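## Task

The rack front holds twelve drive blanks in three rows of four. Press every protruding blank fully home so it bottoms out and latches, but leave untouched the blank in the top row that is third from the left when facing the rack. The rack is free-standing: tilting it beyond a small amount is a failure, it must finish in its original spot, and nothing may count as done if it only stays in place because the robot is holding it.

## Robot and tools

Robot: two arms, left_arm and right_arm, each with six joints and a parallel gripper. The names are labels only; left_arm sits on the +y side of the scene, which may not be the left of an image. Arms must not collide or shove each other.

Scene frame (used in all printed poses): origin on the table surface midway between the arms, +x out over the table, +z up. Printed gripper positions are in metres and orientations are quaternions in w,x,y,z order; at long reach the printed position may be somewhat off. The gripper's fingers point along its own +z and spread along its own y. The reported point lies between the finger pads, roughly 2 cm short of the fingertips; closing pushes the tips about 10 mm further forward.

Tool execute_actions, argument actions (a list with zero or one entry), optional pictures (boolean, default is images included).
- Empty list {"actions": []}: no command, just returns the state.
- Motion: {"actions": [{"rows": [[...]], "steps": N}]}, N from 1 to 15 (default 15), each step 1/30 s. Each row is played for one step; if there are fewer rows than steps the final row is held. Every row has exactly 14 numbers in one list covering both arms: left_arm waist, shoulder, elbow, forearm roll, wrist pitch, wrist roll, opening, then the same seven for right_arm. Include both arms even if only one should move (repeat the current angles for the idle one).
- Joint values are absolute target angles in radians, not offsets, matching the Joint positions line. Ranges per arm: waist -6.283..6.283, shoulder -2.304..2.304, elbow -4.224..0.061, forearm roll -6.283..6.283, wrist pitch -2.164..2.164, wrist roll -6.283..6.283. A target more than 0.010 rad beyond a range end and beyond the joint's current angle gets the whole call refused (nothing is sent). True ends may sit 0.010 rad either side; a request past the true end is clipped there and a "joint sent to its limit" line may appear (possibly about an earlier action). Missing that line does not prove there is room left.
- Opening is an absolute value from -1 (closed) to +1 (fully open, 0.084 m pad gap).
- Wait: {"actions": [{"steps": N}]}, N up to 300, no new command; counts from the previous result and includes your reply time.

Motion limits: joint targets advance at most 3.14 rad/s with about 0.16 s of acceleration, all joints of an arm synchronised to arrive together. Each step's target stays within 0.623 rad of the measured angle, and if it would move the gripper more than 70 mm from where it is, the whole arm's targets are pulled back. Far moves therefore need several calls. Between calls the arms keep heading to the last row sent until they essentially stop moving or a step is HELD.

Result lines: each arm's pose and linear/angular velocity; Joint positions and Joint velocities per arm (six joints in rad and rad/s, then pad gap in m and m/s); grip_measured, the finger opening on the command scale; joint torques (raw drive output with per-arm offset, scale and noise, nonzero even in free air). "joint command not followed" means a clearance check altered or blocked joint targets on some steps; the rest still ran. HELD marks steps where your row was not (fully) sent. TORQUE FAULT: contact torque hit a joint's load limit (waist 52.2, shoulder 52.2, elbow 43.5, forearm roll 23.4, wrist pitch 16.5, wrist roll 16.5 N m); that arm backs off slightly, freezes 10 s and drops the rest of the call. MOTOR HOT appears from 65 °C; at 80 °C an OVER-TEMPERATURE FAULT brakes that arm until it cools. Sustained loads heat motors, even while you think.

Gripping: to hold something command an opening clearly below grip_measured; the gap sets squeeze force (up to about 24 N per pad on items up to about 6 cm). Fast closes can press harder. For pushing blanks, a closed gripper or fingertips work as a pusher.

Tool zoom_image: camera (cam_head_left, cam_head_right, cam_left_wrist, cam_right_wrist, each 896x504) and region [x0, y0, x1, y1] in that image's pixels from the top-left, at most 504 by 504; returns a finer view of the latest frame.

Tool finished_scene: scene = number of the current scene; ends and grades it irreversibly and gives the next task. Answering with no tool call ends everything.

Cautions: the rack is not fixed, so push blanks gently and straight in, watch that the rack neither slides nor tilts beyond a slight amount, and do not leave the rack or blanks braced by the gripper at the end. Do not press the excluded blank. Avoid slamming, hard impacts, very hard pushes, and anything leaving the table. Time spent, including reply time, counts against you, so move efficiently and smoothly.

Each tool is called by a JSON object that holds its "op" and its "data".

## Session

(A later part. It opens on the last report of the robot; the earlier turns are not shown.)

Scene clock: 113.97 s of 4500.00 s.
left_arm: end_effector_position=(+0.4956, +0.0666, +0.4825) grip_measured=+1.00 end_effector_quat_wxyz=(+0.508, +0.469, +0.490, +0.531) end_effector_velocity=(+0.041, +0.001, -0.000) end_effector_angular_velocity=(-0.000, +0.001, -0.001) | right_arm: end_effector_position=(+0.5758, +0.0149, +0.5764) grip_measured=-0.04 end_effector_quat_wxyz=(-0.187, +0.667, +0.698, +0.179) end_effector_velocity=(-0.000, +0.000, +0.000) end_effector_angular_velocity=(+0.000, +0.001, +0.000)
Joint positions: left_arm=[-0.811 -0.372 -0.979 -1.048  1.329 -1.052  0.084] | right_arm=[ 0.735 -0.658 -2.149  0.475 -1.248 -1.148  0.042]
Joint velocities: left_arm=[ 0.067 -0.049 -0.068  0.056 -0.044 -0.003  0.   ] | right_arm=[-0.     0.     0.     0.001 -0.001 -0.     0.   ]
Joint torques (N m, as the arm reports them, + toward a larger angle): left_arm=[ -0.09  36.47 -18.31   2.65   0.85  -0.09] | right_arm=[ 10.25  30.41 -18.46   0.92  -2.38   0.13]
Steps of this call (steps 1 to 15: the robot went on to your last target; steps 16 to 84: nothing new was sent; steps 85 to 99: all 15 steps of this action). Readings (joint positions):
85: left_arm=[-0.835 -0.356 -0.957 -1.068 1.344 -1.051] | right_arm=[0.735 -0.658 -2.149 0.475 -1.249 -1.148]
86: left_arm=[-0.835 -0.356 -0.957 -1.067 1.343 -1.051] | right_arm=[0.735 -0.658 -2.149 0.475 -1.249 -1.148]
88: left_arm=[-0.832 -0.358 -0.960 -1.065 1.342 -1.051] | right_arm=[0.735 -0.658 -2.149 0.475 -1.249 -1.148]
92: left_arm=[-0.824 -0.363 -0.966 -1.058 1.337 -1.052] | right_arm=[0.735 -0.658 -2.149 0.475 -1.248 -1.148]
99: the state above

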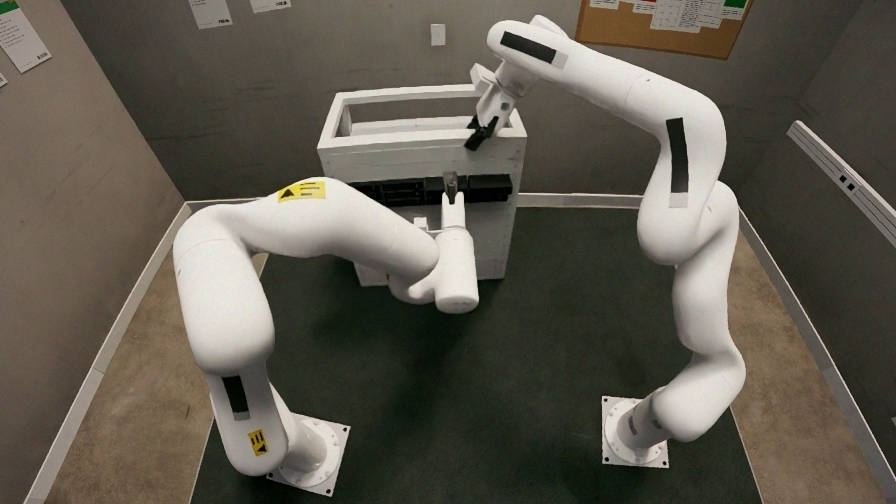

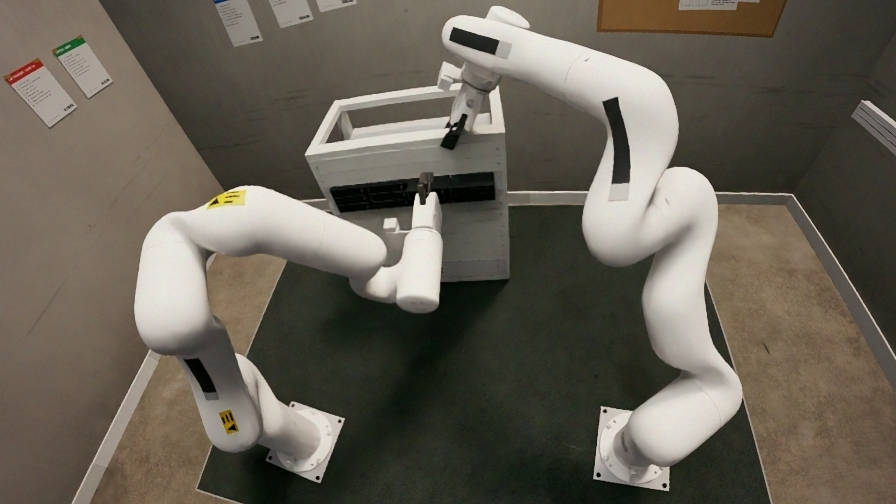

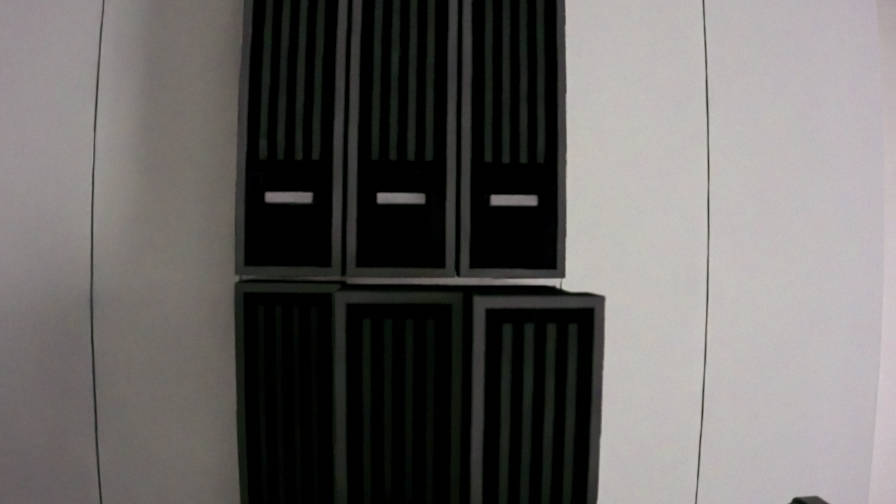

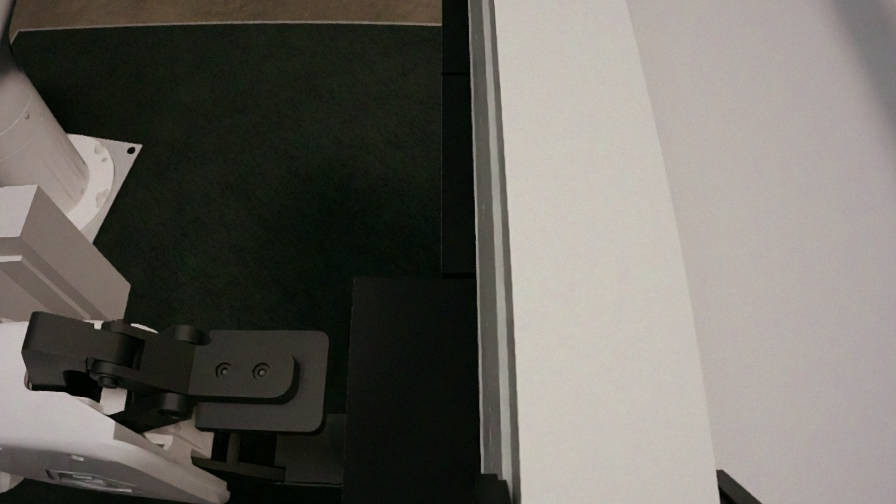

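r2c3 is moving in, r1c3 untouched. Continue.

{"op": "execute_actions", "data": {"actions": [{"rows": [[-0.8010,-0.3791,-0.9891,-1.0392,1.3222,-1.0527,1, 0.7354,-0.6579,-2.1489,0.4751,-1.2485,-1.1476,-1],[-0.7986,-0.3809,-0.9916,-1.0372,1.3207,-1.0528,1, 0.7354,-0.6579,-2.1489,0.4751,-1.2485,-1.1476,-1],[-0.7962,-0.3827,-0.9941,-1.0352,1.3191,-1.0529,1, 0.7354,-0.6579,-2.1489,0.4751,-1.2485,-1.1476,-1],[-0.7937,-0.3845,-0.9966,-1.0332,1.3176,-1.0531,1, 0.7354,-0.6579,-2.1489,0.4751,-1.2485,-1.1476,-1],[-0.7913,-0.3863,-0.9991,-1.0311,1.3160,-1.0532,1, 0.7354,-0.6579,-2.1489,0.4751,-1.2485,-1.1476,-1],[-0.7889,-0.3880,-1.0016,-1.0291,1.3144,-1.0533,1, 0.7354,-0.6579,-2.1489,0.4751,-1.2485,-1.1476,-1],[-0.7865,-0.3898,-1.0041,-1.0271,1.3129,-1.0534,1, 0.7354,-0.6579,-2.1489,0.4751,-1.2485,-1.1476,-1],[-0.7840,-0.3916,-1.0066,-1.0251,1.3113,-1.0535,1, 0.7354,-0.6579,-2.1489,0.4751,-1.2485,-1.1476,-1],[-0.7816,-0.3934,-1.0092,-1.0231,1.3097,-1.0536,1, 0.7354,-0.6579,-2.1489,0.4751,-1.2485,-1.1476,-1],[-0.7792,-0.3952,-1.0117,-1.0211,1.3082,-1.0537,1, 0.7354,-0.6579,-2.1489,0.4751,-1.2485,-1.1476,-1],[-0.7768,-0.3970,-1.0142,-1.0191,1.3066,-1.0538,1, 0.7354,-0.6579,-2.1489,0.4751,-1.2485,-1.1476,-1],[-0.7743,-0.3988,-1.0167,-1.0170,1.3050,-1.0539,1, 0.7354,-0.6579,-2.1489,0.4751,-1.2485,-1.1476,-1],[-0.7727,-0.3999,-1.0183,-1.0157,1.3040,-1.0540,1, 0.7354,-0.6579,-2.1489,0.4751,-1.2485,-1.1476,-1],[-0.7711,-0.4011,-1.0200,-1.0144,1.3030,-1.0540,1, 0.7354,-0.6579,-2.1489,0.4751,-1.2485,-1.1476,-1],[-0.7695,-0.4023,-1.0217,-1.0130,1.3019,-1.0541,1, 0.7354,-0.6579,-2.1489,0.4751,-1.2485,-1.1476,-1]], "steps": 15}], "pictures": false}}

{"op": "execute_actions", "data": {"actions": [{"rows": [[-0.7687,-0.4029,-1.0225,-1.0123,1.3014,-1.0542,1, 0.7354,-0.6579,-2.1489,0.4751,-1.2485,-1.1476,-1],[-0.7679,-0.4035,-1.0233,-1.0117,1.3009,-1.0542,1, 0.7354,-0.6579,-2.1489,0.4751,-1.2485,-1.1476,-1],[-0.7671,-0.4041,-1.0242,-1.0110,1.3003,-1.0542,1, 0.7354,-0.6579,-2.1489,0.4751,-1.2485,-1.1476,-1],[-0.7663,-0.4047,-1.0250,-1.0103,1.2998,-1.0543,1, 0.7354,-0.6579,-2.1489,0.4751,-1.2485,-1.1476,-1],[-0.7654,-0.4053,-1.0258,-1.0097,1.2993,-1.0543,1, 0.7354,-0.6579,-2.1489,0.4751,-1.2485,-1.1476,-1],[-0.7646,-0.4059,-1.0267,-1.0090,1.2988,-1.0544,1, 0.7354,-0.6579,-2.1489,0.4751,-1.2485,-1.1476,-1],[-0.7638,-0.4065,-1.0275,-1.0083,1.2983,-1.0544,1, 0.7354,-0.6579,-2.1489,0.4751,-1.2485,-1.1476,-1],[-0.7630,-0.4071,-1.0283,-1.0076,1.2977,-1.0544,1, 0.7354,-0.6579,-2.1489,0.4751,-1.2485,-1.1476,-1]], "steps": 15}]}}

Scene clock: 116.97 s of 4500.00 s.
left_arm: end_effector_position=(+0.5175, +0.0675, +0.4827) grip_measured=+1.00 end_effector_quat_wxyz=(+0.508, +0.469, +0.490, +0.531) end_effector_velocity=(+0.036, +0.002, -0.001) end_effector_angular_velocity=(+0.002, +0.001, -0.001) | right_arm: end_effector_position=(+0.5758, +0.0149, +0.5764) grip_measured=-0.04 end_effector_quat_wxyz=(-0.187, +0.667, +0.698, +0.179) end_effector_velocity=(+0.000, -0.001, -0.000) end_effector_angular_velocity=(-0.001, +0.001, -0.000)
Joint positions: left_arm=[-0.776 -0.398 -1.015 -1.018  1.306 -1.054  0.084] | right_arm=[ 0.735 -0.658 -2.149  0.475 -1.248 -1.148  0.042]
Joint velocities: left_arm=[ 0.058 -0.044 -0.06   0.05  -0.038 -0.003  0.   ] | right_arm=[-0.001  0.     0.     0.    -0.002 -0.    -0.   ]
Joint torques (N m, as the arm reports them, + toward a larger angle): left_arm=[  1.24  37.96 -19.31   3.3    0.76  -0.16] | right_arm=[ 10.27  31.42 -18.32   0.62  -2.76   0.19]
Steps of this call (steps 1 to 15: the robot went on to your last target; steps 16 to 75: nothing new was sent; steps 76 to 90: all 15 steps of this action). Readings (joint positions):
76: left_arm=[-0.803 -0.377 -0.987 -1.041 1.324 -1.053] | right_arm=[0.735 -0.658 -2.149 0.475 -1.248 -1.148]
77: left_arm=[-0.803 -0.378 -0.987 -1.041 1.323 -1.053] | right_arm=[0.735 -0.658 -2.149 0.475 -1.248 -1.148]
79: left_arm=[-0.800 -0.380 -0.990 -1.038 1.322 -1.053] | right_arm=[0.735 -0.658 -2.149 0.475 -1.248 -1.148]
83: left_arm=[-0.792 -0.386 -0.999 -1.031 1.316 -1.053] | right_arm=[0.735 -0.658 -2.149 0.475 -1.248 -1.148]
90: the state above

Scene clock: 117.47 s of 4500.00 s.
left_arm: end_effector_position=(+0.5236, +0.0668, +0.4822) grip_measured=+1.00 end_effector_quat_wxyz=(+0.508, +0.470, +0.489, +0.531) end_effector_velocity=(+0.001, -0.007, -0.004) end_effector_angular_velocity=(-0.001, +0.012, -0.015) | right_arm: end_effector_position=(+0.5761, +0.0149, +0.5765) grip_measured=-0.04 end_effector_quat_wxyz=(-0.187, +0.667, +0.698, +0.179) end_effector_velocity=(-0.000, -0.001, -0.000) end_effector_angular_velocity=(-0.002, +0.001, +0.001)
Joint positions: left_arm=[-0.767 -0.406 -1.026 -1.008  1.299 -1.054  0.084] | right_arm=[ 0.735 -0.658 -2.149  0.475 -1.248 -1.148  0.042]
Joint velocities: left_arm=[-0.003 -0.009 -0.009  0.005 -0.017 -0.003  0.   ] | right_arm=[-0.001  0.     0.    -0.001 -0.002 -0.     0.   ]
Joint torques (N m, as the arm reports them, + toward a larger angle): left_arm=[ 24.83  26.31 -29.78   5.48  -0.98  -0.92] | right_arm=[ 12.61  32.28 -17.54   1.27  -3.77   0.13]
Steps of this call (steps 1 to 15: all 15 steps of this action). Readings (joint positions):
1: left_arm=[-0.774 -0.399 -1.017 -1.017 1.305 -1.054] | right_arm=[0.735 -0.658 -2.149 0.475 -1.248 -1.148]
2: left_arm=[-0.772 -0.400 -1.019 -1.015 1.304 -1.054] | right_arm=[0.735 -0.658 -2.149 0.475 -1.248 -1.148]
4: left_arm=[-0.770 -0.402 -1.022 -1.013 1.302 -1.054] | right_arm=[0.735 -0.658 -2.149 0.475 -1.248 -1.148]
8: left_arm=[-0.767 -0.404 -1.024 -1.010 1.301 -1.054] | right_arm=[0.735 -0.658 -2.149 0.475 -1.248 -1.148]
15: the state above

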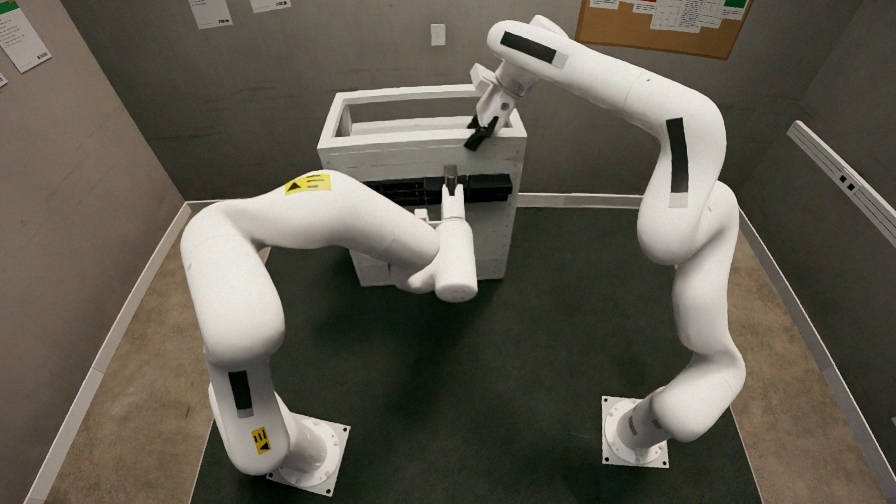

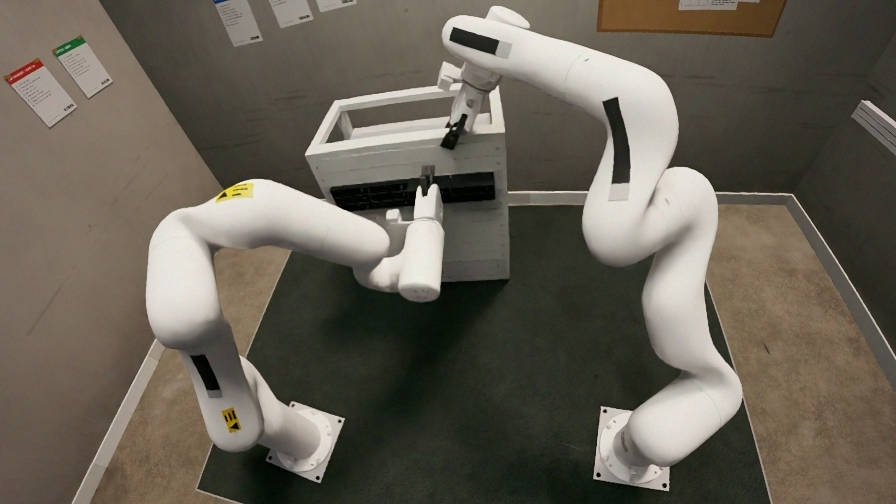

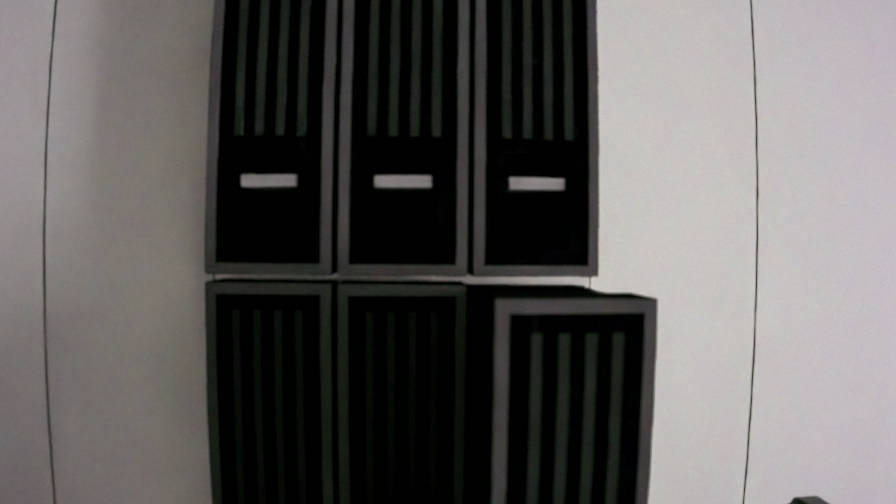

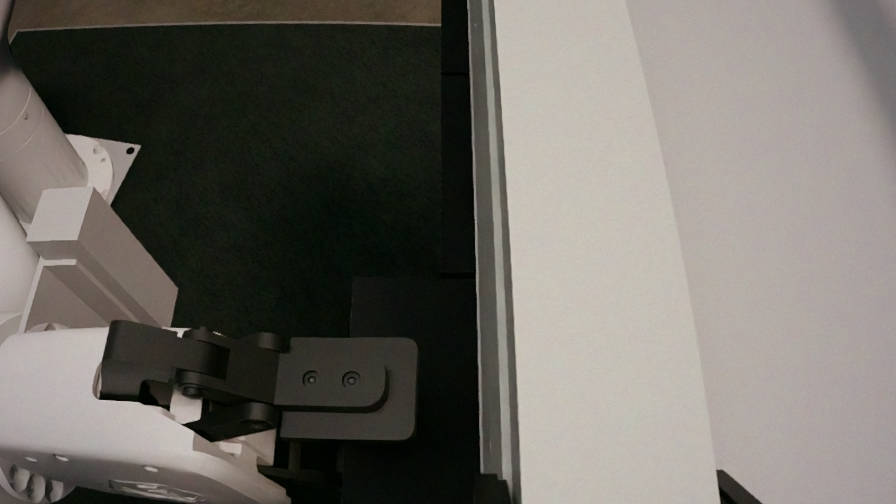

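{"op": "execute_actions", "data": {"actions": [{"rows": [[-0.7679,-0.4045,-1.0245,-1.0110,1.3003,-1.0542,1, 0.7354,-0.6579,-2.1489,0.4751,-1.2485,-1.1476,-1],[-0.7695,-0.4023,-1.0217,-1.0130,1.3019,-1.0541,1, 0.7354,-0.6579,-2.1489,0.4751,-1.2485,-1.1476,-1],[-0.7727,-0.3999,-1.0183,-1.0157,1.3040,-1.0540,1, 0.7354,-0.6579,-2.1489,0.4751,-1.2485,-1.1476,-1],[-0.7792,-0.3952,-1.0117,-1.0211,1.3082,-1.0537,1, 0.7354,-0.6579,-2.1489,0.4751,-1.2485,-1.1476,-1],[-0.7865,-0.3898,-1.0041,-1.0271,1.3129,-1.0534,1, 0.7354,-0.6579,-2.1489,0.4751,-1.2485,-1.1476,-1],[-0.7962,-0.3827,-0.9941,-1.0352,1.3191,-1.0529,1, 0.7354,-0.6579,-2.1489,0.4751,-1.2485,-1.1476,-1],[-0.8059,-0.3755,-0.9841,-1.0432,1.3254,-1.0525,1, 0.7354,-0.6579,-2.1489,0.4751,-1.2485,-1.1476,-1],[-0.8164,-0.3678,-0.9733,-1.0520,1.3322,-1.0521,1, 0.7354,-0.6579,-2.1489,0.4751,-1.2485,-1.1476,-1],[-0.8276,-0.3606,-0.9634,-1.0613,1.3390,-1.0514,1, 0.7354,-0.6579,-2.1489,0.4751,-1.2485,-1.1476,-1],[-0.8380,-0.3541,-0.9545,-1.0701,1.3453,-1.0507,1, 0.7354,-0.6579,-2.1489,0.4751,-1.2485,-1.1476,-1],[-0.8511,-0.3459,-0.9434,-1.0811,1.3532,-1.0498,1, 0.7354,-0.6579,-2.1489,0.4751,-1.2485,-1.1476,-1],[-0.8616,-0.3394,-0.9345,-1.0899,1.3595,-1.0491,1, 0.7354,-0.6579,-2.1489,0.4751,-1.2485,-1.1476,-1],[-0.8720,-0.3329,-0.9256,-1.0986,1.3658,-1.0484,1, 0.7354,-0.6579,-2.1489,0.4751,-1.2485,-1.1476,-1],[-0.8790,-0.3285,-0.9196,-1.1045,1.3700,-1.0479,1, 0.7354,-0.6579,-2.1489,0.4751,-1.2485,-1.1476,-1]], "steps": 15}]}}

Scene clock: 120.50 s of 4500.00 s.
left_arm: end_effector_position=(+0.4699, +0.0650, +0.4829) grip_measured=+1.00 end_effector_quat_wxyz=(+0.508, +0.468, +0.490, +0.531) end_effector_velocity=(-0.164, -0.006, -0.004) end_effector_angular_velocity=(+0.007, +0.006, -0.006) | right_arm: end_effector_position=(+0.5756, +0.0149, +0.5764) grip_measured=-0.04 end_effector_quat_wxyz=(-0.187, +0.667, +0.699, +0.179) end_effector_velocity=(+0.000, -0.000, +0.000) end_effector_angular_velocity=(+0.000, -0.001, -0.001)
Joint positions: left_arm=[-0.855 -0.343 -0.941 -1.085  1.356 -1.05   0.084] | right_arm=[ 0.736 -0.658 -2.149  0.475 -1.249 -1.148  0.042]
Joint velocities: left_arm=[-0.285  0.178  0.249 -0.236  0.167  0.019  0.   ] | right_arm=[-0.    -0.    -0.    -0.001  0.001 -0.    -0.   ]
Joint torques (N m, as the arm reports them, + toward a larger angle): left_arm=[  2.32  32.13 -18.98   3.54   0.75  -0.01] | right_arm=[ 13.02  30.94 -18.56   1.28  -2.87   0.11]
Steps of this call (steps 1 to 15: the robot went on to your last target; steps 16 to 76: nothing new was sent; steps 77 to 91: all 15 steps of this action). Readings (joint positions):
77: left_arm=[-0.767 -0.407 -1.027 -1.008 1.298 -1.054] | right_arm=[0.735 -0.658 -2.149 0.475 -1.247 -1.148]
78: left_arm=[-0.767 -0.407 -1.027 -1.008 1.298 -1.054] | right_arm=[0.735 -0.658 -2.149 0.475 -1.248 -1.148]
80: left_arm=[-0.769 -0.405 -1.025 -1.011 1.298 -1.055] | right_arm=[0.735 -0.658 -2.149 0.475 -1.248 -1.148]
84: left_arm=[-0.785 -0.390 -1.007 -1.027 1.313 -1.054] | right_arm=[0.736 -0.658 -2.149 0.475 -1.249 -1.148]
91: the state above

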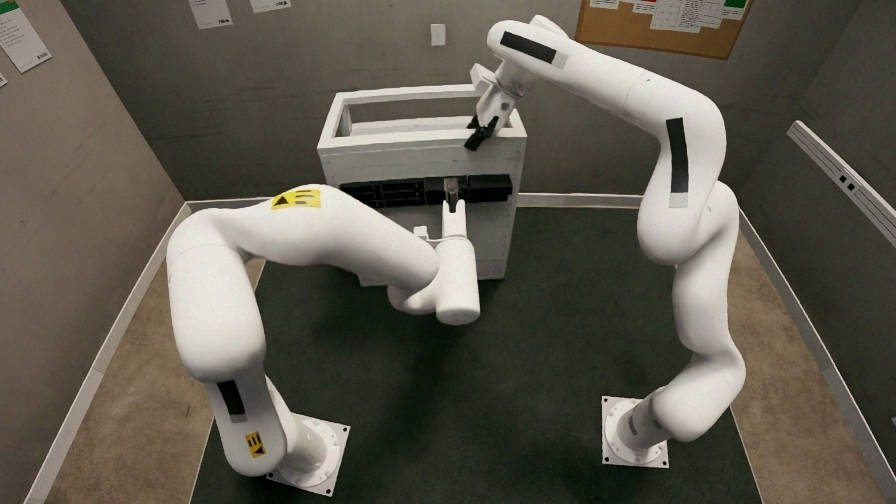

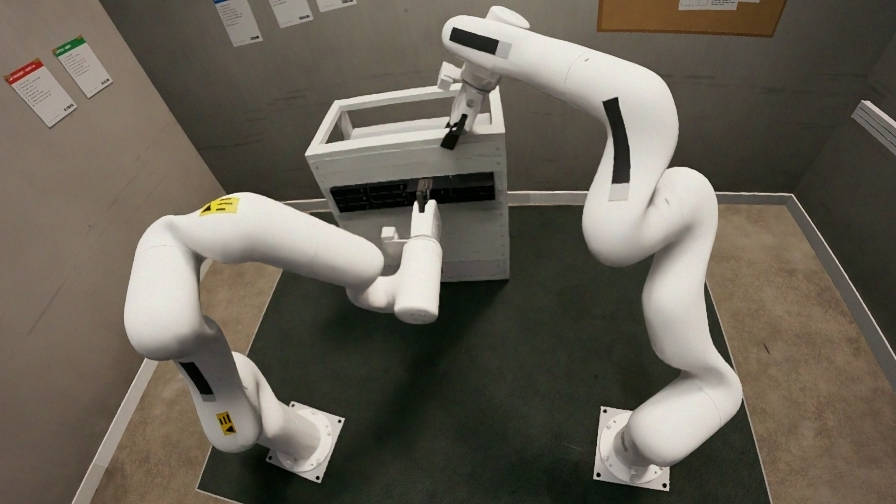

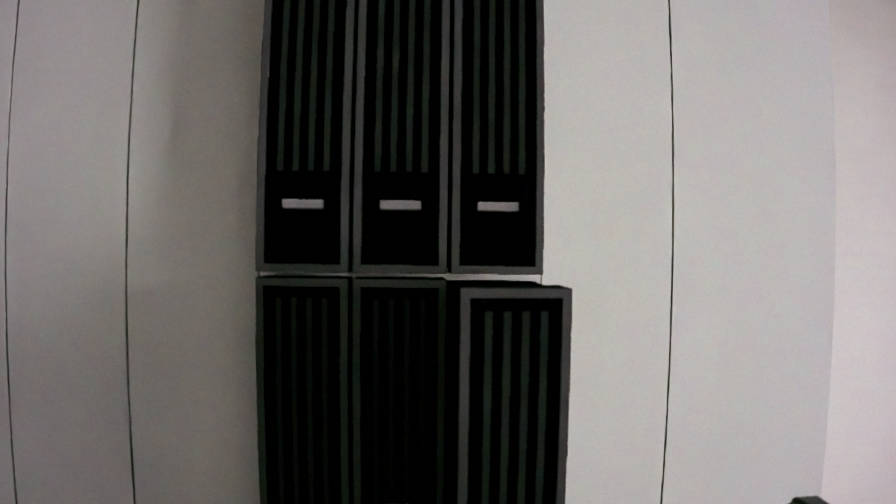

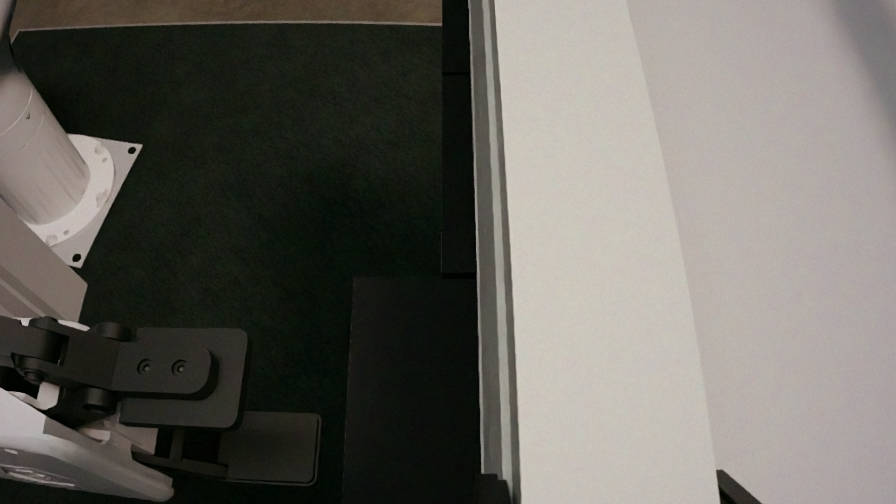

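{"op": "zoom_image", "data": {"camera": "cam_left_wrist", "region": [240, 240, 600, 400]}}

{"op": "zoom_image", "data": {"camera": "cam_head_left", "region": [320, 150, 540, 230]}}

Region (240, 240, 600, 400) of cam_left_wrist's 896x504 image, scaled by 1.400, with more detail than that image has.

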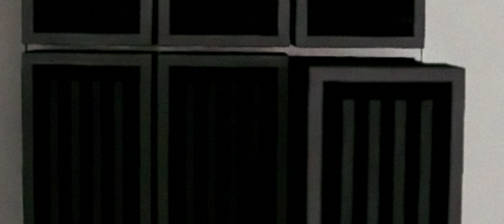

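Region (320, 150, 540, 230) of cam_head_left's 896x504 image, scaled by 2.291, with more detail than that image has; it fills the top 183 rows of this view, and the rest is white.

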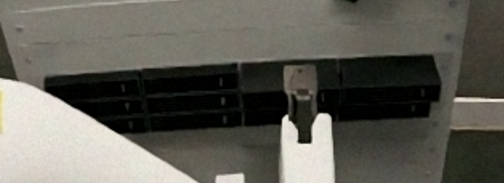

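{"op": "execute_actions", "data": {"actions": [{"rows": [[-0.8816,-0.3354,-0.9282,-1.1070,1.3707,-1.0457,0.8, 0.7354,-0.6579,-2.1489,0.4751,-1.2485,-1.1476,-1],[-0.8859,-0.3469,-0.9425,-1.1112,1.3719,-1.0421,0.6, 0.7354,-0.6579,-2.1489,0.4751,-1.2485,-1.1476,-1],[-0.8920,-0.3631,-0.9625,-1.1171,1.3735,-1.0371,0.4, 0.7354,-0.6579,-2.1489,0.4751,-1.2485,-1.1476,-1],[-0.8989,-0.3815,-0.9853,-1.1239,1.3753,-1.0313,0.2, 0.7354,-0.6579,-2.1489,0.4751,-1.2485,-1.1476,-1],[-0.9067,-0.4023,-1.0110,-1.1315,1.3774,-1.0248,0.0, 0.7354,-0.6579,-2.1489,0.4751,-1.2485,-1.1476,-1],[-0.9145,-0.4230,-1.0367,-1.1391,1.3795,-1.0183,-0.2, 0.7354,-0.6579,-2.1489,0.4751,-1.2485,-1.1476,-1],[-0.9223,-0.4438,-1.0625,-1.1467,1.3816,-1.0119,-0.4, 0.7354,-0.6579,-2.1489,0.4751,-1.2485,-1.1476,-1],[-0.9301,-0.4646,-1.0882,-1.1542,1.3837,-1.0054,-0.6, 0.7354,-0.6579,-2.1489,0.4751,-1.2485,-1.1476,-1],[-0.9379,-0.4853,-1.1139,-1.1618,1.3858,-0.9989,-0.8, 0.7354,-0.6579,-2.1489,0.4751,-1.2485,-1.1476,-1],[-0.9457,-0.5061,-1.1396,-1.1694,1.3879,-0.9924,-1, 0.7354,-0.6579,-2.1489,0.4751,-1.2485,-1.1476,-1],[-0.9526,-0.5245,-1.1624,-1.1762,1.3897,-0.9866,-1, 0.7354,-0.6579,-2.1489,0.4751,-1.2485,-1.1476,-1],[-0.9587,-0.5407,-1.1824,-1.1821,1.3913,-0.9816,-1, 0.7354,-0.6579,-2.1489,0.4751,-1.2485,-1.1476,-1],[-0.9630,-0.5522,-1.1967,-1.1863,1.3925,-0.9780,-1, 0.7354,-0.6579,-2.1489,0.4751,-1.2485,-1.1476,-1],[-0.9656,-0.5591,-1.2053,-1.1888,1.3932,-0.9758,-1, 0.7354,-0.6579,-2.1489,0.4751,-1.2485,-1.1476,-1]], "steps": 15}], "pictures": false}}

{"op": "execute_actions", "data": {"actions": [{"rows": [[-0.9656,-0.5591,-1.2053,-1.1888,1.3932,-0.9758,-1, 0.7354,-0.6579,-2.1489,0.4751,-1.2485,-1.1476,-1],[-0.9656,-0.5591,-1.2053,-1.1888,1.3932,-0.9758,-1, 0.7354,-0.6579,-2.1489,0.4751,-1.2485,-1.1476,-1],[-0.9641,-0.5600,-1.2067,-1.1876,1.3921,-0.9757,-1, 0.7354,-0.6579,-2.1489,0.4751,-1.2485,-1.1476,-1],[-0.9610,-0.5618,-1.2096,-1.1852,1.3900,-0.9755,-1, 0.7354,-0.6579,-2.1489,0.4751,-1.2485,-1.1476,-1],[-0.9564,-0.5646,-1.2138,-1.1816,1.3868,-0.9752,-1, 0.7354,-0.6579,-2.1489,0.4751,-1.2485,-1.1476,-1],[-0.9518,-0.5673,-1.2181,-1.1780,1.3837,-0.9748,-1, 0.7354,-0.6579,-2.1489,0.4751,-1.2485,-1.1476,-1],[-0.9472,-0.5701,-1.2224,-1.1744,1.3805,-0.9745,-1, 0.7354,-0.6579,-2.1489,0.4751,-1.2485,-1.1476,-1],[-0.9426,-0.5728,-1.2266,-1.1708,1.3773,-0.9742,-1, 0.7354,-0.6579,-2.1489,0.4751,-1.2485,-1.1476,-1],[-0.9395,-0.5746,-1.2295,-1.1685,1.3752,-0.9740,-1, 0.7354,-0.6579,-2.1489,0.4751,-1.2485,-1.1476,-1],[-0.9365,-0.5765,-1.2323,-1.1661,1.3731,-0.9738,-1, 0.7354,-0.6579,-2.1489,0.4751,-1.2485,-1.1476,-1],[-0.9349,-0.5774,-1.2338,-1.1649,1.3720,-0.9737,-1, 0.7354,-0.6579,-2.1489,0.4751,-1.2485,-1.1476,-1]], "steps": 15}]}}

Scene clock: 128.37 s of 4500.00 s.
left_arm: end_effector_position=(+0.4619, -0.0251, +0.4681) grip_measured=-1.00 end_effector_quat_wxyz=(+0.508, +0.469, +0.490, +0.531) end_effector_velocity=(-0.006, -0.197, -0.052) end_effector_angular_velocity=(+0.005, +0.011, -0.008) | right_arm: end_effector_position=(+0.5758, +0.0149, +0.5764) grip_measured=-0.04 end_effector_quat_wxyz=(-0.187, +0.667, +0.698, +0.179) end_effector_velocity=(+0.000, +0.000, -0.000) end_effector_angular_velocity=(-0.000, -0.001, +0.000)
Joint positions: left_arm=[-0.953 -0.524 -1.161 -1.176  1.389 -0.987  0.   ] | right_arm=[ 0.735 -0.658 -2.149  0.475 -1.249 -1.148  0.042]
Joint velocities: left_arm=[-0.165 -0.435 -0.53  -0.155  0.04   0.133  0.   ] | right_arm=[ 0.    -0.     0.    -0.     0.001 -0.    -0.   ]
Joint torques (N m, as the arm reports them, + toward a larger angle): left_arm=[  3.65  58.66 -14.73   2.92   1.14  -0.07] | right_arm=[ 10.41  30.9  -19.49   0.97  -2.14   0.19]
Steps of this call (steps 1 to 30: the robot went on to your last target; steps 31 to 90: nothing new was sent; then 4.37 s passed at rest; steps 91 to 105: all 15 steps of this action). Readings (joint positions):
91: left_arm=[-0.879 -0.329 -0.920 -1.105 1.370 -1.048] | right_arm=[0.735 -0.658 -2.149 0.475 -1.249 -1.148]
92: left_arm=[-0.880 -0.330 -0.922 -1.105 1.370 -1.047] | right_arm=[0.735 -0.658 -2.149 0.475 -1.249 -1.148]
94: left_arm=[-0.883 -0.340 -0.934 -1.109 1.371 -1.044] | right_arm=[0.735 -0.658 -2.149 0.475 -1.249 -1.148]
98: left_arm=[-0.903 -0.394 -1.001 -1.128 1.377 -1.027] | right_arm=[0.735 -0.658 -2.149 0.475 -1.249 -1.148]
105: the state above

Scene clock: 128.87 s of 4500.00 s.
left_arm: end_effector_position=(+0.4802, -0.0401, +0.4644) grip_measured=-1.00 end_effector_quat_wxyz=(+0.508, +0.469, +0.490, +0.531) end_effector_velocity=(+0.014, -0.002, -0.001) end_effector_angular_velocity=(+0.000, +0.000, -0.004) | right_arm: end_effector_position=(+0.5758, +0.0149, +0.5764) grip_measured=-0.04 end_effector_quat_wxyz=(-0.187, +0.667, +0.698, +0.179) end_effector_velocity=(-0.000, +0.001, +0.000) end_effector_angular_velocity=(+0.001, -0.000, +0.000)
Joint positions: left_arm=[-0.936 -0.576 -1.232 -1.166  1.373 -0.974  0.   ] | right_arm=[ 0.735 -0.658 -2.149  0.475 -1.249 -1.148  0.042]
Joint velocities: left_arm=[ 0.02  -0.017 -0.025  0.018 -0.017  0.002  0.   ] | right_arm=[ 0.001  0.     0.     0.     0.001  0.    -0.   ]
Joint torques (N m, as the arm reports them, + toward a larger angle): left_arm=[ -2.42  47.38 -17.35   2.32   0.98  -0.03] | right_arm=[  9.82  29.59 -18.62   0.67  -2.15   0.19]
Steps of this call (steps 1 to 15: all 15 steps of this action). Readings (joint positions):
1: left_arm=[-0.957 -0.536 -1.176 -1.180 1.390 -0.983] | right_arm=[0.735 -0.658 -2.149 0.475 -1.249 -1.148]
2: left_arm=[-0.960 -0.545 -1.186 -1.183 1.391 -0.981] | right_arm=[0.735 -0.658 -2.149 0.475 -1.249 -1.148]
4: left_arm=[-0.963 -0.553 -1.197 -1.186 1.392 -0.978] | right_arm=[0.735 -0.658 -2.149 0.475 -1.249 -1.148]
8: left_arm=[-0.955 -0.563 -1.212 -1.181 1.386 -0.976] | right_arm=[0.735 -0.658 -2.149 0.475 -1.249 -1.148]
15: the state above

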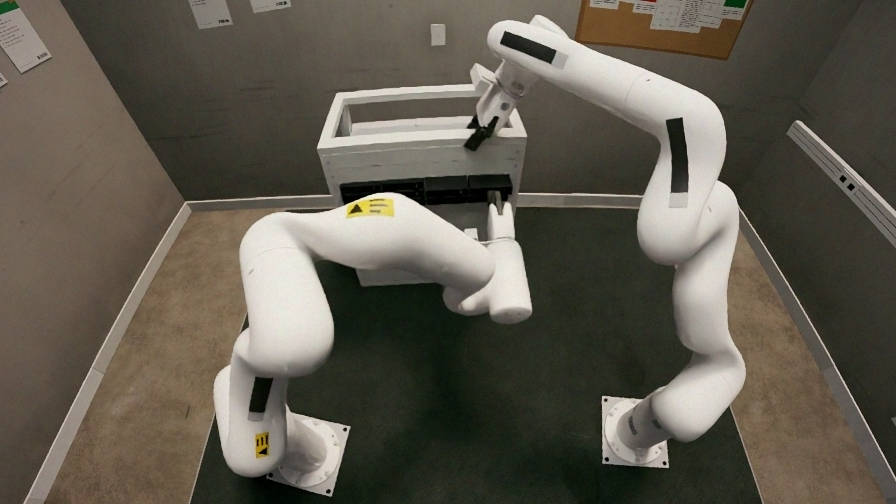

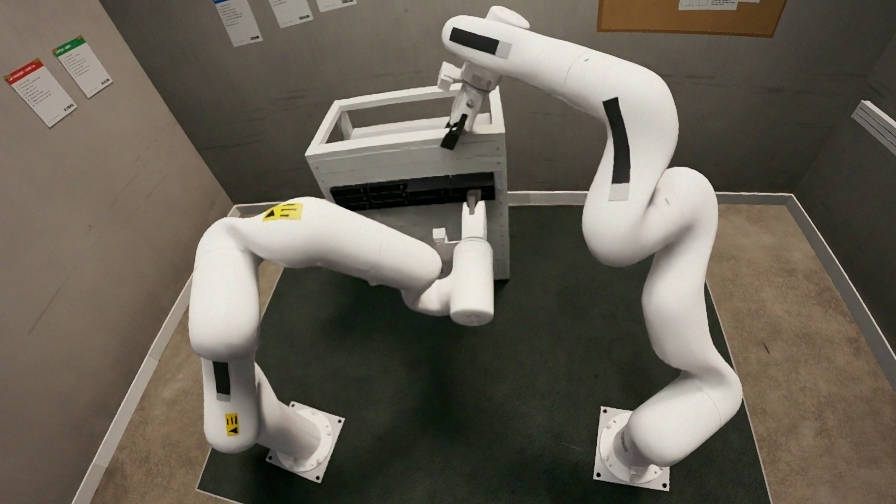

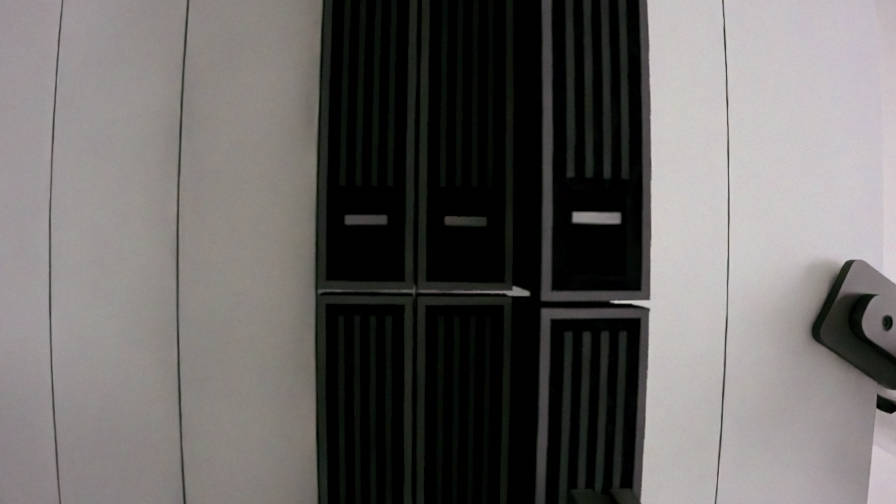

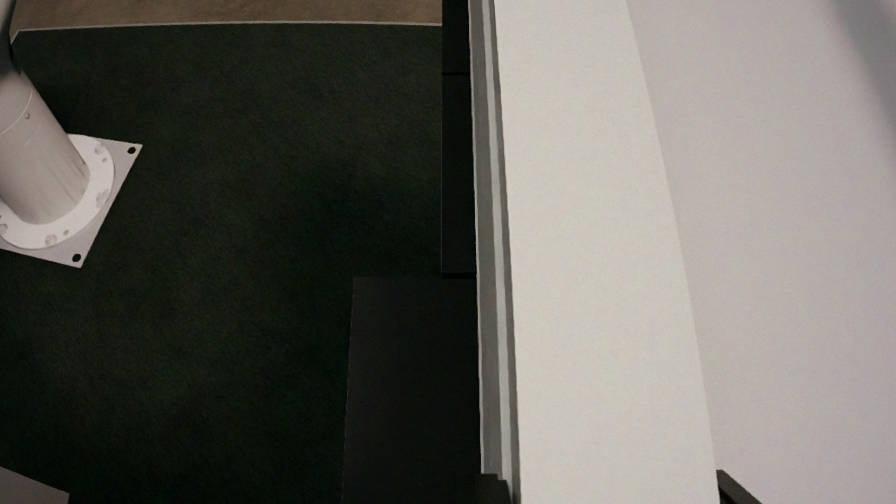

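{"op": "execute_actions", "data": {"actions": [{"rows": [[-0.9326,-0.5788,-1.2359,-1.1631,1.3704,-0.9735,-1, 0.7354,-0.6579,-2.1489,0.4751,-1.2485,-1.1476,-1],[-0.9303,-0.5801,-1.2380,-1.1613,1.3688,-0.9734,-1, 0.7354,-0.6579,-2.1489,0.4751,-1.2485,-1.1476,-1],[-0.9280,-0.5815,-1.2402,-1.1595,1.3672,-0.9732,-1, 0.7354,-0.6579,-2.1489,0.4751,-1.2485,-1.1476,-1],[-0.9257,-0.5829,-1.2423,-1.1577,1.3656,-0.9731,-1, 0.7354,-0.6579,-2.1489,0.4751,-1.2485,-1.1476,-1],[-0.9242,-0.5838,-1.2437,-1.1565,1.3646,-0.9729,-1, 0.7354,-0.6579,-2.1489,0.4751,-1.2485,-1.1476,-1],[-0.9226,-0.5847,-1.2451,-1.1553,1.3635,-0.9728,-1, 0.7354,-0.6579,-2.1489,0.4751,-1.2485,-1.1476,-1],[-0.9211,-0.5856,-1.2466,-1.1541,1.3625,-0.9727,-1, 0.7354,-0.6579,-2.1489,0.4751,-1.2485,-1.1476,-1],[-0.9196,-0.5865,-1.2480,-1.1529,1.3614,-0.9726,-1, 0.7354,-0.6579,-2.1489,0.4751,-1.2485,-1.1476,-1],[-0.9180,-0.5874,-1.2494,-1.1517,1.3603,-0.9725,-1, 0.7354,-0.6579,-2.1489,0.4751,-1.2485,-1.1476,-1],[-0.9165,-0.5884,-1.2508,-1.1505,1.3593,-0.9724,-1, 0.7354,-0.6579,-2.1489,0.4751,-1.2485,-1.1476,-1],[-0.9142,-0.5897,-1.2530,-1.1487,1.3577,-0.9723,-1, 0.7354,-0.6579,-2.1489,0.4751,-1.2485,-1.1476,-1],[-0.9119,-0.5911,-1.2551,-1.1469,1.3561,-0.9721,-1, 0.7354,-0.6579,-2.1489,0.4751,-1.2485,-1.1476,-1],[-0.9097,-0.5926,-1.2575,-1.1452,1.3545,-0.9719,-1, 0.7354,-0.6579,-2.1489,0.4751,-1.2485,-1.1476,-1],[-0.9075,-0.5942,-1.2600,-1.1436,1.3529,-0.9716,-1, 0.7354,-0.6579,-2.1489,0.4751,-1.2485,-1.1476,-1],[-0.9053,-0.5957,-1.2624,-1.1419,1.3512,-0.9714,-1, 0.7354,-0.6579,-2.1489,0.4751,-1.2485,-1.1476,-1]], "steps": 15}], "pictures": false}}

{"op": "execute_actions", "data": {"actions": [{"rows": [[-0.9032,-0.5973,-1.2649,-1.1403,1.3496,-0.9712,-1, 0.7354,-0.6579,-2.1489,0.4751,-1.2485,-1.1476,-1],[-0.9010,-0.5988,-1.2673,-1.1386,1.3480,-0.9709,-1, 0.7354,-0.6579,-2.1489,0.4751,-1.2485,-1.1476,-1],[-0.8988,-0.6003,-1.2697,-1.1370,1.3464,-0.9707,-1, 0.7354,-0.6579,-2.1489,0.4751,-1.2485,-1.1476,-1],[-0.8966,-0.6019,-1.2722,-1.1353,1.3448,-0.9705,-1, 0.7354,-0.6579,-2.1489,0.4751,-1.2485,-1.1476,-1],[-0.8944,-0.6034,-1.2746,-1.1337,1.3431,-0.9703,-1, 0.7354,-0.6579,-2.1489,0.4751,-1.2485,-1.1476,-1],[-0.8922,-0.6050,-1.2771,-1.1320,1.3415,-0.9700,-1, 0.7354,-0.6579,-2.1489,0.4751,-1.2485,-1.1476,-1],[-0.8900,-0.6065,-1.2795,-1.1304,1.3399,-0.9698,-1, 0.7354,-0.6579,-2.1489,0.4751,-1.2485,-1.1476,-1],[-0.8879,-0.6080,-1.2819,-1.1287,1.3383,-0.9696,-1, 0.7354,-0.6579,-2.1489,0.4751,-1.2485,-1.1476,-1],[-0.8857,-0.6096,-1.2844,-1.1270,1.3367,-0.9693,-1, 0.7354,-0.6579,-2.1489,0.4751,-1.2485,-1.1476,-1],[-0.8835,-0.6111,-1.2868,-1.1254,1.3350,-0.9691,-1, 0.7354,-0.6579,-2.1489,0.4751,-1.2485,-1.1476,-1],[-0.8820,-0.6121,-1.2884,-1.1243,1.3340,-0.9689,-1, 0.7354,-0.6579,-2.1489,0.4751,-1.2485,-1.1476,-1],[-0.8806,-0.6132,-1.2901,-1.1232,1.3329,-0.9688,-1, 0.7354,-0.6579,-2.1489,0.4751,-1.2485,-1.1476,-1],[-0.8791,-0.6142,-1.2917,-1.1221,1.3318,-0.9686,-1, 0.7354,-0.6579,-2.1489,0.4751,-1.2485,-1.1476,-1],[-0.8784,-0.6147,-1.2925,-1.1215,1.3313,-0.9686,-1, 0.7354,-0.6579,-2.1489,0.4751,-1.2485,-1.1476,-1],[-0.8777,-0.6152,-1.2933,-1.1210,1.3307,-0.9685,-1, 0.7354,-0.6579,-2.1489,0.4751,-1.2485,-1.1476,-1]], "steps": 15}]}}

Scene clock: 133.83 s of 4500.00 s.
left_arm: end_effector_position=(+0.4960, -0.0393, +0.4644) grip_measured=-1.00 end_effector_quat_wxyz=(+0.508, +0.469, +0.490, +0.531) end_effector_velocity=(+0.044, +0.002, +0.000) end_effector_angular_velocity=(+0.001, -0.001, -0.001) | right_arm: end_effector_position=(+0.5758, +0.0149, +0.5764) grip_measured=-0.04 end_effector_quat_wxyz=(-0.187, +0.667, +0.698, +0.179) end_effector_velocity=(-0.000, -0.000, -0.000) end_effector_angular_velocity=(-0.001, -0.000, +0.001)
Joint positions: left_arm=[-0.913 -0.591 -1.255 -1.147  1.357 -0.972  0.   ] | right_arm=[ 0.735 -0.658 -2.149  0.475 -1.248 -1.148  0.042]
Joint velocities: left_arm=[ 0.065 -0.043 -0.067  0.051 -0.046  0.006  0.   ] | right_arm=[ 0.    -0.    -0.    -0.001 -0.001 -0.001  0.   ]
Joint torques (N m, as the arm reports them, + toward a larger angle): left_arm=[  1.82  46.71 -19.14   3.93   0.31   0.03] | right_arm=[ 10.5   31.08 -18.88   0.9   -2.41   0.1 ]
Steps of this call (steps 1 to 15: the robot went on to your last target; steps 16 to 90: nothing new was sent; then 1.47 s passed at rest; steps 91 to 105: all 15 steps of this action). Readings (joint positions):
91: left_arm=[-0.935 -0.577 -1.234 -1.165 1.372 -0.974] | right_arm=[0.735 -0.658 -2.149 0.475 -1.249 -1.148]
92: left_arm=[-0.934 -0.578 -1.234 -1.164 1.372 -0.974] | right_arm=[0.735 -0.658 -2.149 0.475 -1.249 -1.148]
94: left_arm=[-0.932 -0.579 -1.237 -1.162 1.370 -0.973] | right_arm=[0.735 -0.658 -2.149 0.475 -1.248 -1.148]
98: left_arm=[-0.925 -0.583 -1.243 -1.157 1.365 -0.973] | right_arm=[0.735 -0.658 -2.149 0.475 -1.248 -1.148]
105: the state above

Scene clock: 134.33 s of 4500.00 s.
left_arm: end_effector_position=(+0.5172, -0.0386, +0.4643) grip_measured=-1.00 end_effector_quat_wxyz=(+0.508, +0.469, +0.490, +0.531) end_effector_velocity=(+0.028, +0.001, +0.002) end_effector_angular_velocity=(-0.002, -0.002, -0.000) | right_arm: end_effector_position=(+0.5758, +0.0149, +0.5764) grip_measured=-0.04 end_effector_quat_wxyz=(-0.187, +0.667, +0.698, +0.179) end_effector_velocity=(-0.000, +0.000, -0.000) end_effector_angular_velocity=(-0.000, -0.000, +0.001)
Joint positions: left_arm=[-0.882 -0.613 -1.289 -1.124  1.334 -0.969  0.   ] | right_arm=[ 0.735 -0.658 -2.149  0.475 -1.248 -1.148  0.042]
Joint velocities: left_arm=[ 0.041 -0.027 -0.047  0.031 -0.03   0.004  0.   ] | right_arm=[ 0.001 -0.    -0.    -0.     0.    -0.    -0.   ]
Joint torques (N m, as the arm reports them, + toward a larger angle): left_arm=[  0.67  47.89 -19.22   3.2    0.33  -0.01] | right_arm=[ 10.72  30.91 -18.06   1.04  -2.49   0.14]
Steps of this call (steps 1 to 15: all 15 steps of this action). Readings (joint positions):
1: left_arm=[-0.910 -0.592 -1.257 -1.146 1.355 -0.972] | right_arm=[0.735 -0.658 -2.149 0.475 -1.248 -1.148]
2: left_arm=[-0.908 -0.594 -1.259 -1.144 1.353 -0.972] | right_arm=[0.735 -0.658 -2.149 0.475 -1.248 -1.148]
4: left_arm=[-0.904 -0.597 -1.264 -1.141 1.350 -0.971] | right_arm=[0.735 -0.658 -2.149 0.475 -1.248 -1.148]
8: left_arm=[-0.895 -0.603 -1.274 -1.134 1.344 -0.970] | right_arm=[0.735 -0.658 -2.149 0.475 -1.248 -1.148]
15: the state above

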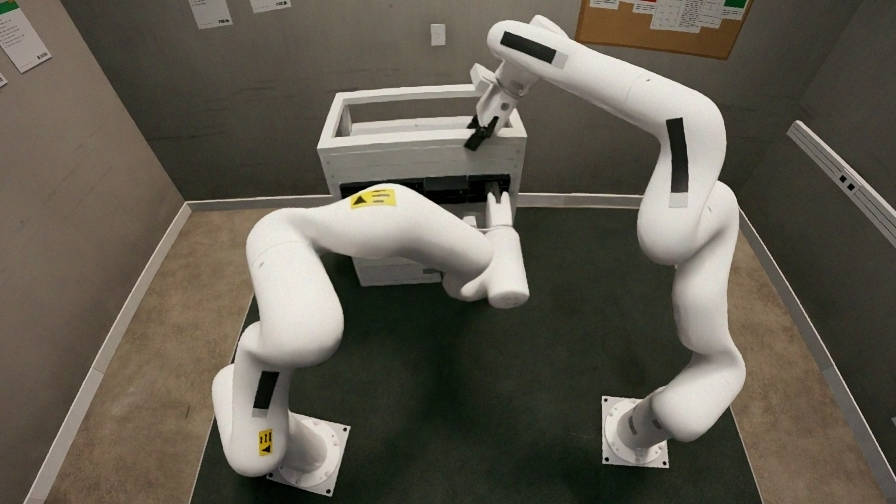

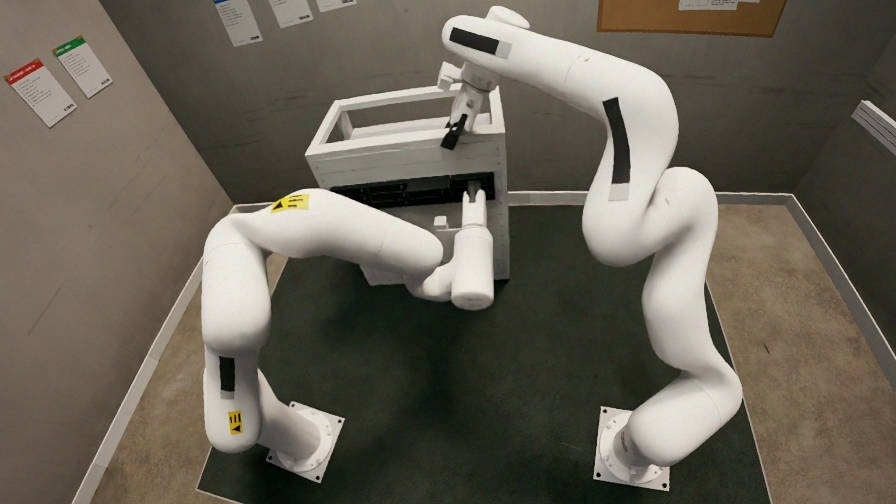

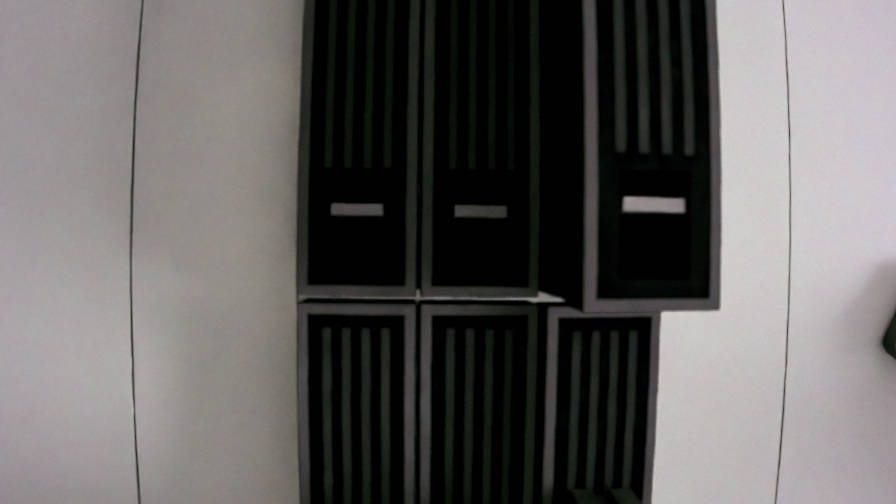

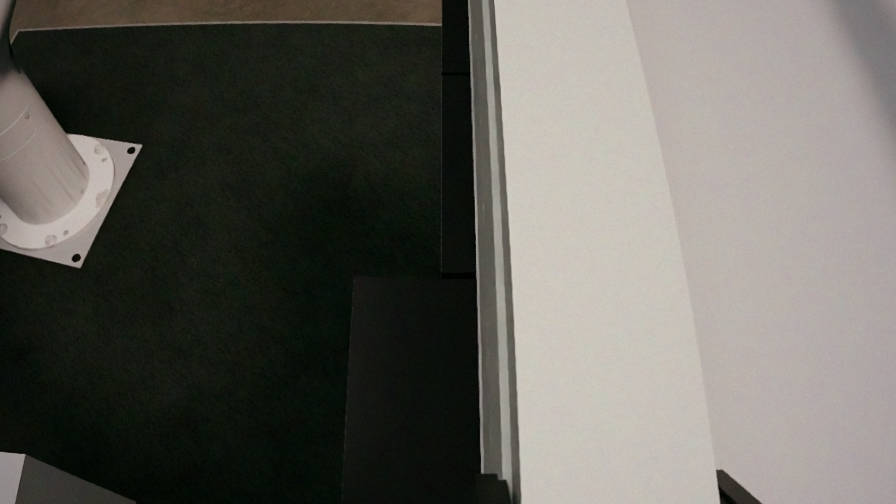

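{"op": "execute_actions", "data": {"actions": [{"rows": [[-0.8769,-0.6157,-1.2941,-1.1204,1.3302,-0.9684,-1, 0.7354,-0.6579,-2.1489,0.4751,-1.2485,-1.1476,-1],[-0.8762,-0.6162,-1.2949,-1.1199,1.3296,-0.9683,-1, 0.7354,-0.6579,-2.1489,0.4751,-1.2485,-1.1476,-1],[-0.8755,-0.6168,-1.2958,-1.1193,1.3291,-0.9683,-1, 0.7354,-0.6579,-2.1489,0.4751,-1.2485,-1.1476,-1],[-0.8747,-0.6173,-1.2966,-1.1188,1.3286,-0.9682,-1, 0.7354,-0.6579,-2.1489,0.4751,-1.2485,-1.1476,-1]], "steps": 9}], "pictures": false}}

Scene clock: 135.63 s of 4500.00 s.
left_arm: end_effector_position=(+0.5217, -0.0383, +0.4643) grip_measured=-1.00 end_effector_quat_wxyz=(+0.508, +0.469, +0.490, +0.531) end_effector_velocity=(+0.002, -0.000, +0.001) end_effector_angular_velocity=(-0.001, -0.001, -0.000) | right_arm: end_effector_position=(+0.5758, +0.0149, +0.5764) grip_measured=-0.04 end_effector_quat_wxyz=(-0.187, +0.667, +0.698, +0.179) end_effector_velocity=(+0.000, -0.000, -0.000) end_effector_angular_velocity=(-0.000, -0.001, -0.001)
Joint positions: left_arm=[-0.875 -0.617 -1.296 -1.119  1.329 -0.968  0.   ] | right_arm=[ 0.735 -0.658 -2.149  0.475 -1.248 -1.148  0.042]
Joint velocities: left_arm=[ 0.003 -0.002 -0.004  0.003 -0.002  0.     0.   ] | right_arm=[-0.     0.    -0.    -0.001  0.001 -0.     0.   ]
Joint torques (N m, as the arm reports them, + toward a larger angle): left_arm=[  2.46  48.16 -19.17   2.69   0.54  -0.05] | right_arm=[ 10.86  29.8  -18.36   1.03  -2.74   0.18]
Steps of this call (steps 1 to 15: the robot went on to your last target; steps 16 to 30: nothing new was sent; steps 31 to 39: all 9 steps of this action). Readings (joint positions):
31: left_arm=[-0.878 -0.615 -1.293 -1.121 1.331 -0.968] | right_arm=[0.735 -0.658 -2.149 0.475 -1.248 -1.148]
32: left_arm=[-0.878 -0.615 -1.293 -1.121 1.331 -0.968] | right_arm=[0.735 -0.658 -2.149 0.475 -1.248 -1.148]
34: left_arm=[-0.877 -0.616 -1.294 -1.120 1.330 -0.968] | right_arm=[0.735 -0.658 -2.149 0.475 -1.248 -1.148]
38: left_arm=[-0.875 -0.617 -1.296 -1.119 1.329 -0.968] | right_arm=[0.735 -0.658 -2.149 0.475 -1.248 -1.148]
39: the state above

{"op": "execute_actions", "data": {"actions": [{"rows": [[-0.8740,-0.6178,-1.2974,-1.1182,1.3280,-0.9681,-1, 0.7354,-0.6579,-2.1489,0.4751,-1.2485,-1.1476,-1],[-0.8733,-0.6183,-1.2982,-1.1177,1.3275,-0.9680,-1, 0.7354,-0.6579,-2.1489,0.4751,-1.2485,-1.1476,-1],[-0.8726,-0.6188,-1.2990,-1.1171,1.3269,-0.9679,-1, 0.7354,-0.6579,-2.1489,0.4751,-1.2485,-1.1476,-1]], "steps": 9}], "pictures": false}}

Scene clock: 136.70 s of 4500.00 s.
left_arm: end_effector_position=(+0.5226, -0.0384, +0.4643) grip_measured=-1.00 end_effector_quat_wxyz=(+0.508, +0.469, +0.490, +0.531) end_effector_velocity=(+0.001, +0.000, -0.000) end_effector_angular_velocity=(+0.000, +0.001, +0.000) | right_arm: end_effector_position=(+0.5759, +0.0149, +0.5764) grip_measured=-0.04 end_effector_quat_wxyz=(-0.187, +0.667, +0.698, +0.179) end_effector_velocity=(-0.000, +0.000, +0.000) end_effector_angular_velocity=(-0.000, +0.000, +0.001)
Joint positions: left_arm=[-0.874 -0.618 -1.298 -1.118  1.329 -0.968  0.   ] | right_arm=[ 0.735 -0.658 -2.149  0.475 -1.248 -1.148  0.042]
Joint velocities: left_arm=[ 0.002 -0.001 -0.002  0.    -0.002  0.     0.   ] | right_arm=[ 0.    -0.    -0.     0.    -0.001 -0.     0.   ]
Joint torques (N m, as the arm reports them, + toward a larger angle): left_arm=[ 10.98  45.28 -22.35   3.91  -0.87  -0.05] | right_arm=[ 10.54  31.24 -18.09   1.    -2.91   0.17]
Steps of this call (steps 1 to 15: the robot went on to your last target; steps 16 to 23: nothing new was sent; steps 24 to 32: all 9 steps of this action). Readings (joint positions):
24: left_arm=[-0.875 -0.617 -1.297 -1.119 1.329 -0.968] | right_arm=[0.735 -0.658 -2.149 0.475 -1.248 -1.148]
25: left_arm=[-0.875 -0.617 -1.297 -1.119 1.328 -0.968] | right_arm=[0.735 -0.658 -2.149 0.475 -1.248 -1.148]
27: left_arm=[-0.874 -0.618 -1.297 -1.118 1.328 -0.968] | right_arm=[0.735 -0.658 -2.149 0.475 -1.248 -1.148]
31: left_arm=[-0.874 -0.618 -1.298 -1.118 1.329 -0.968] | right_arm=[0.735 -0.658 -2.149 0.475 -1.248 -1.148]
32: the state above


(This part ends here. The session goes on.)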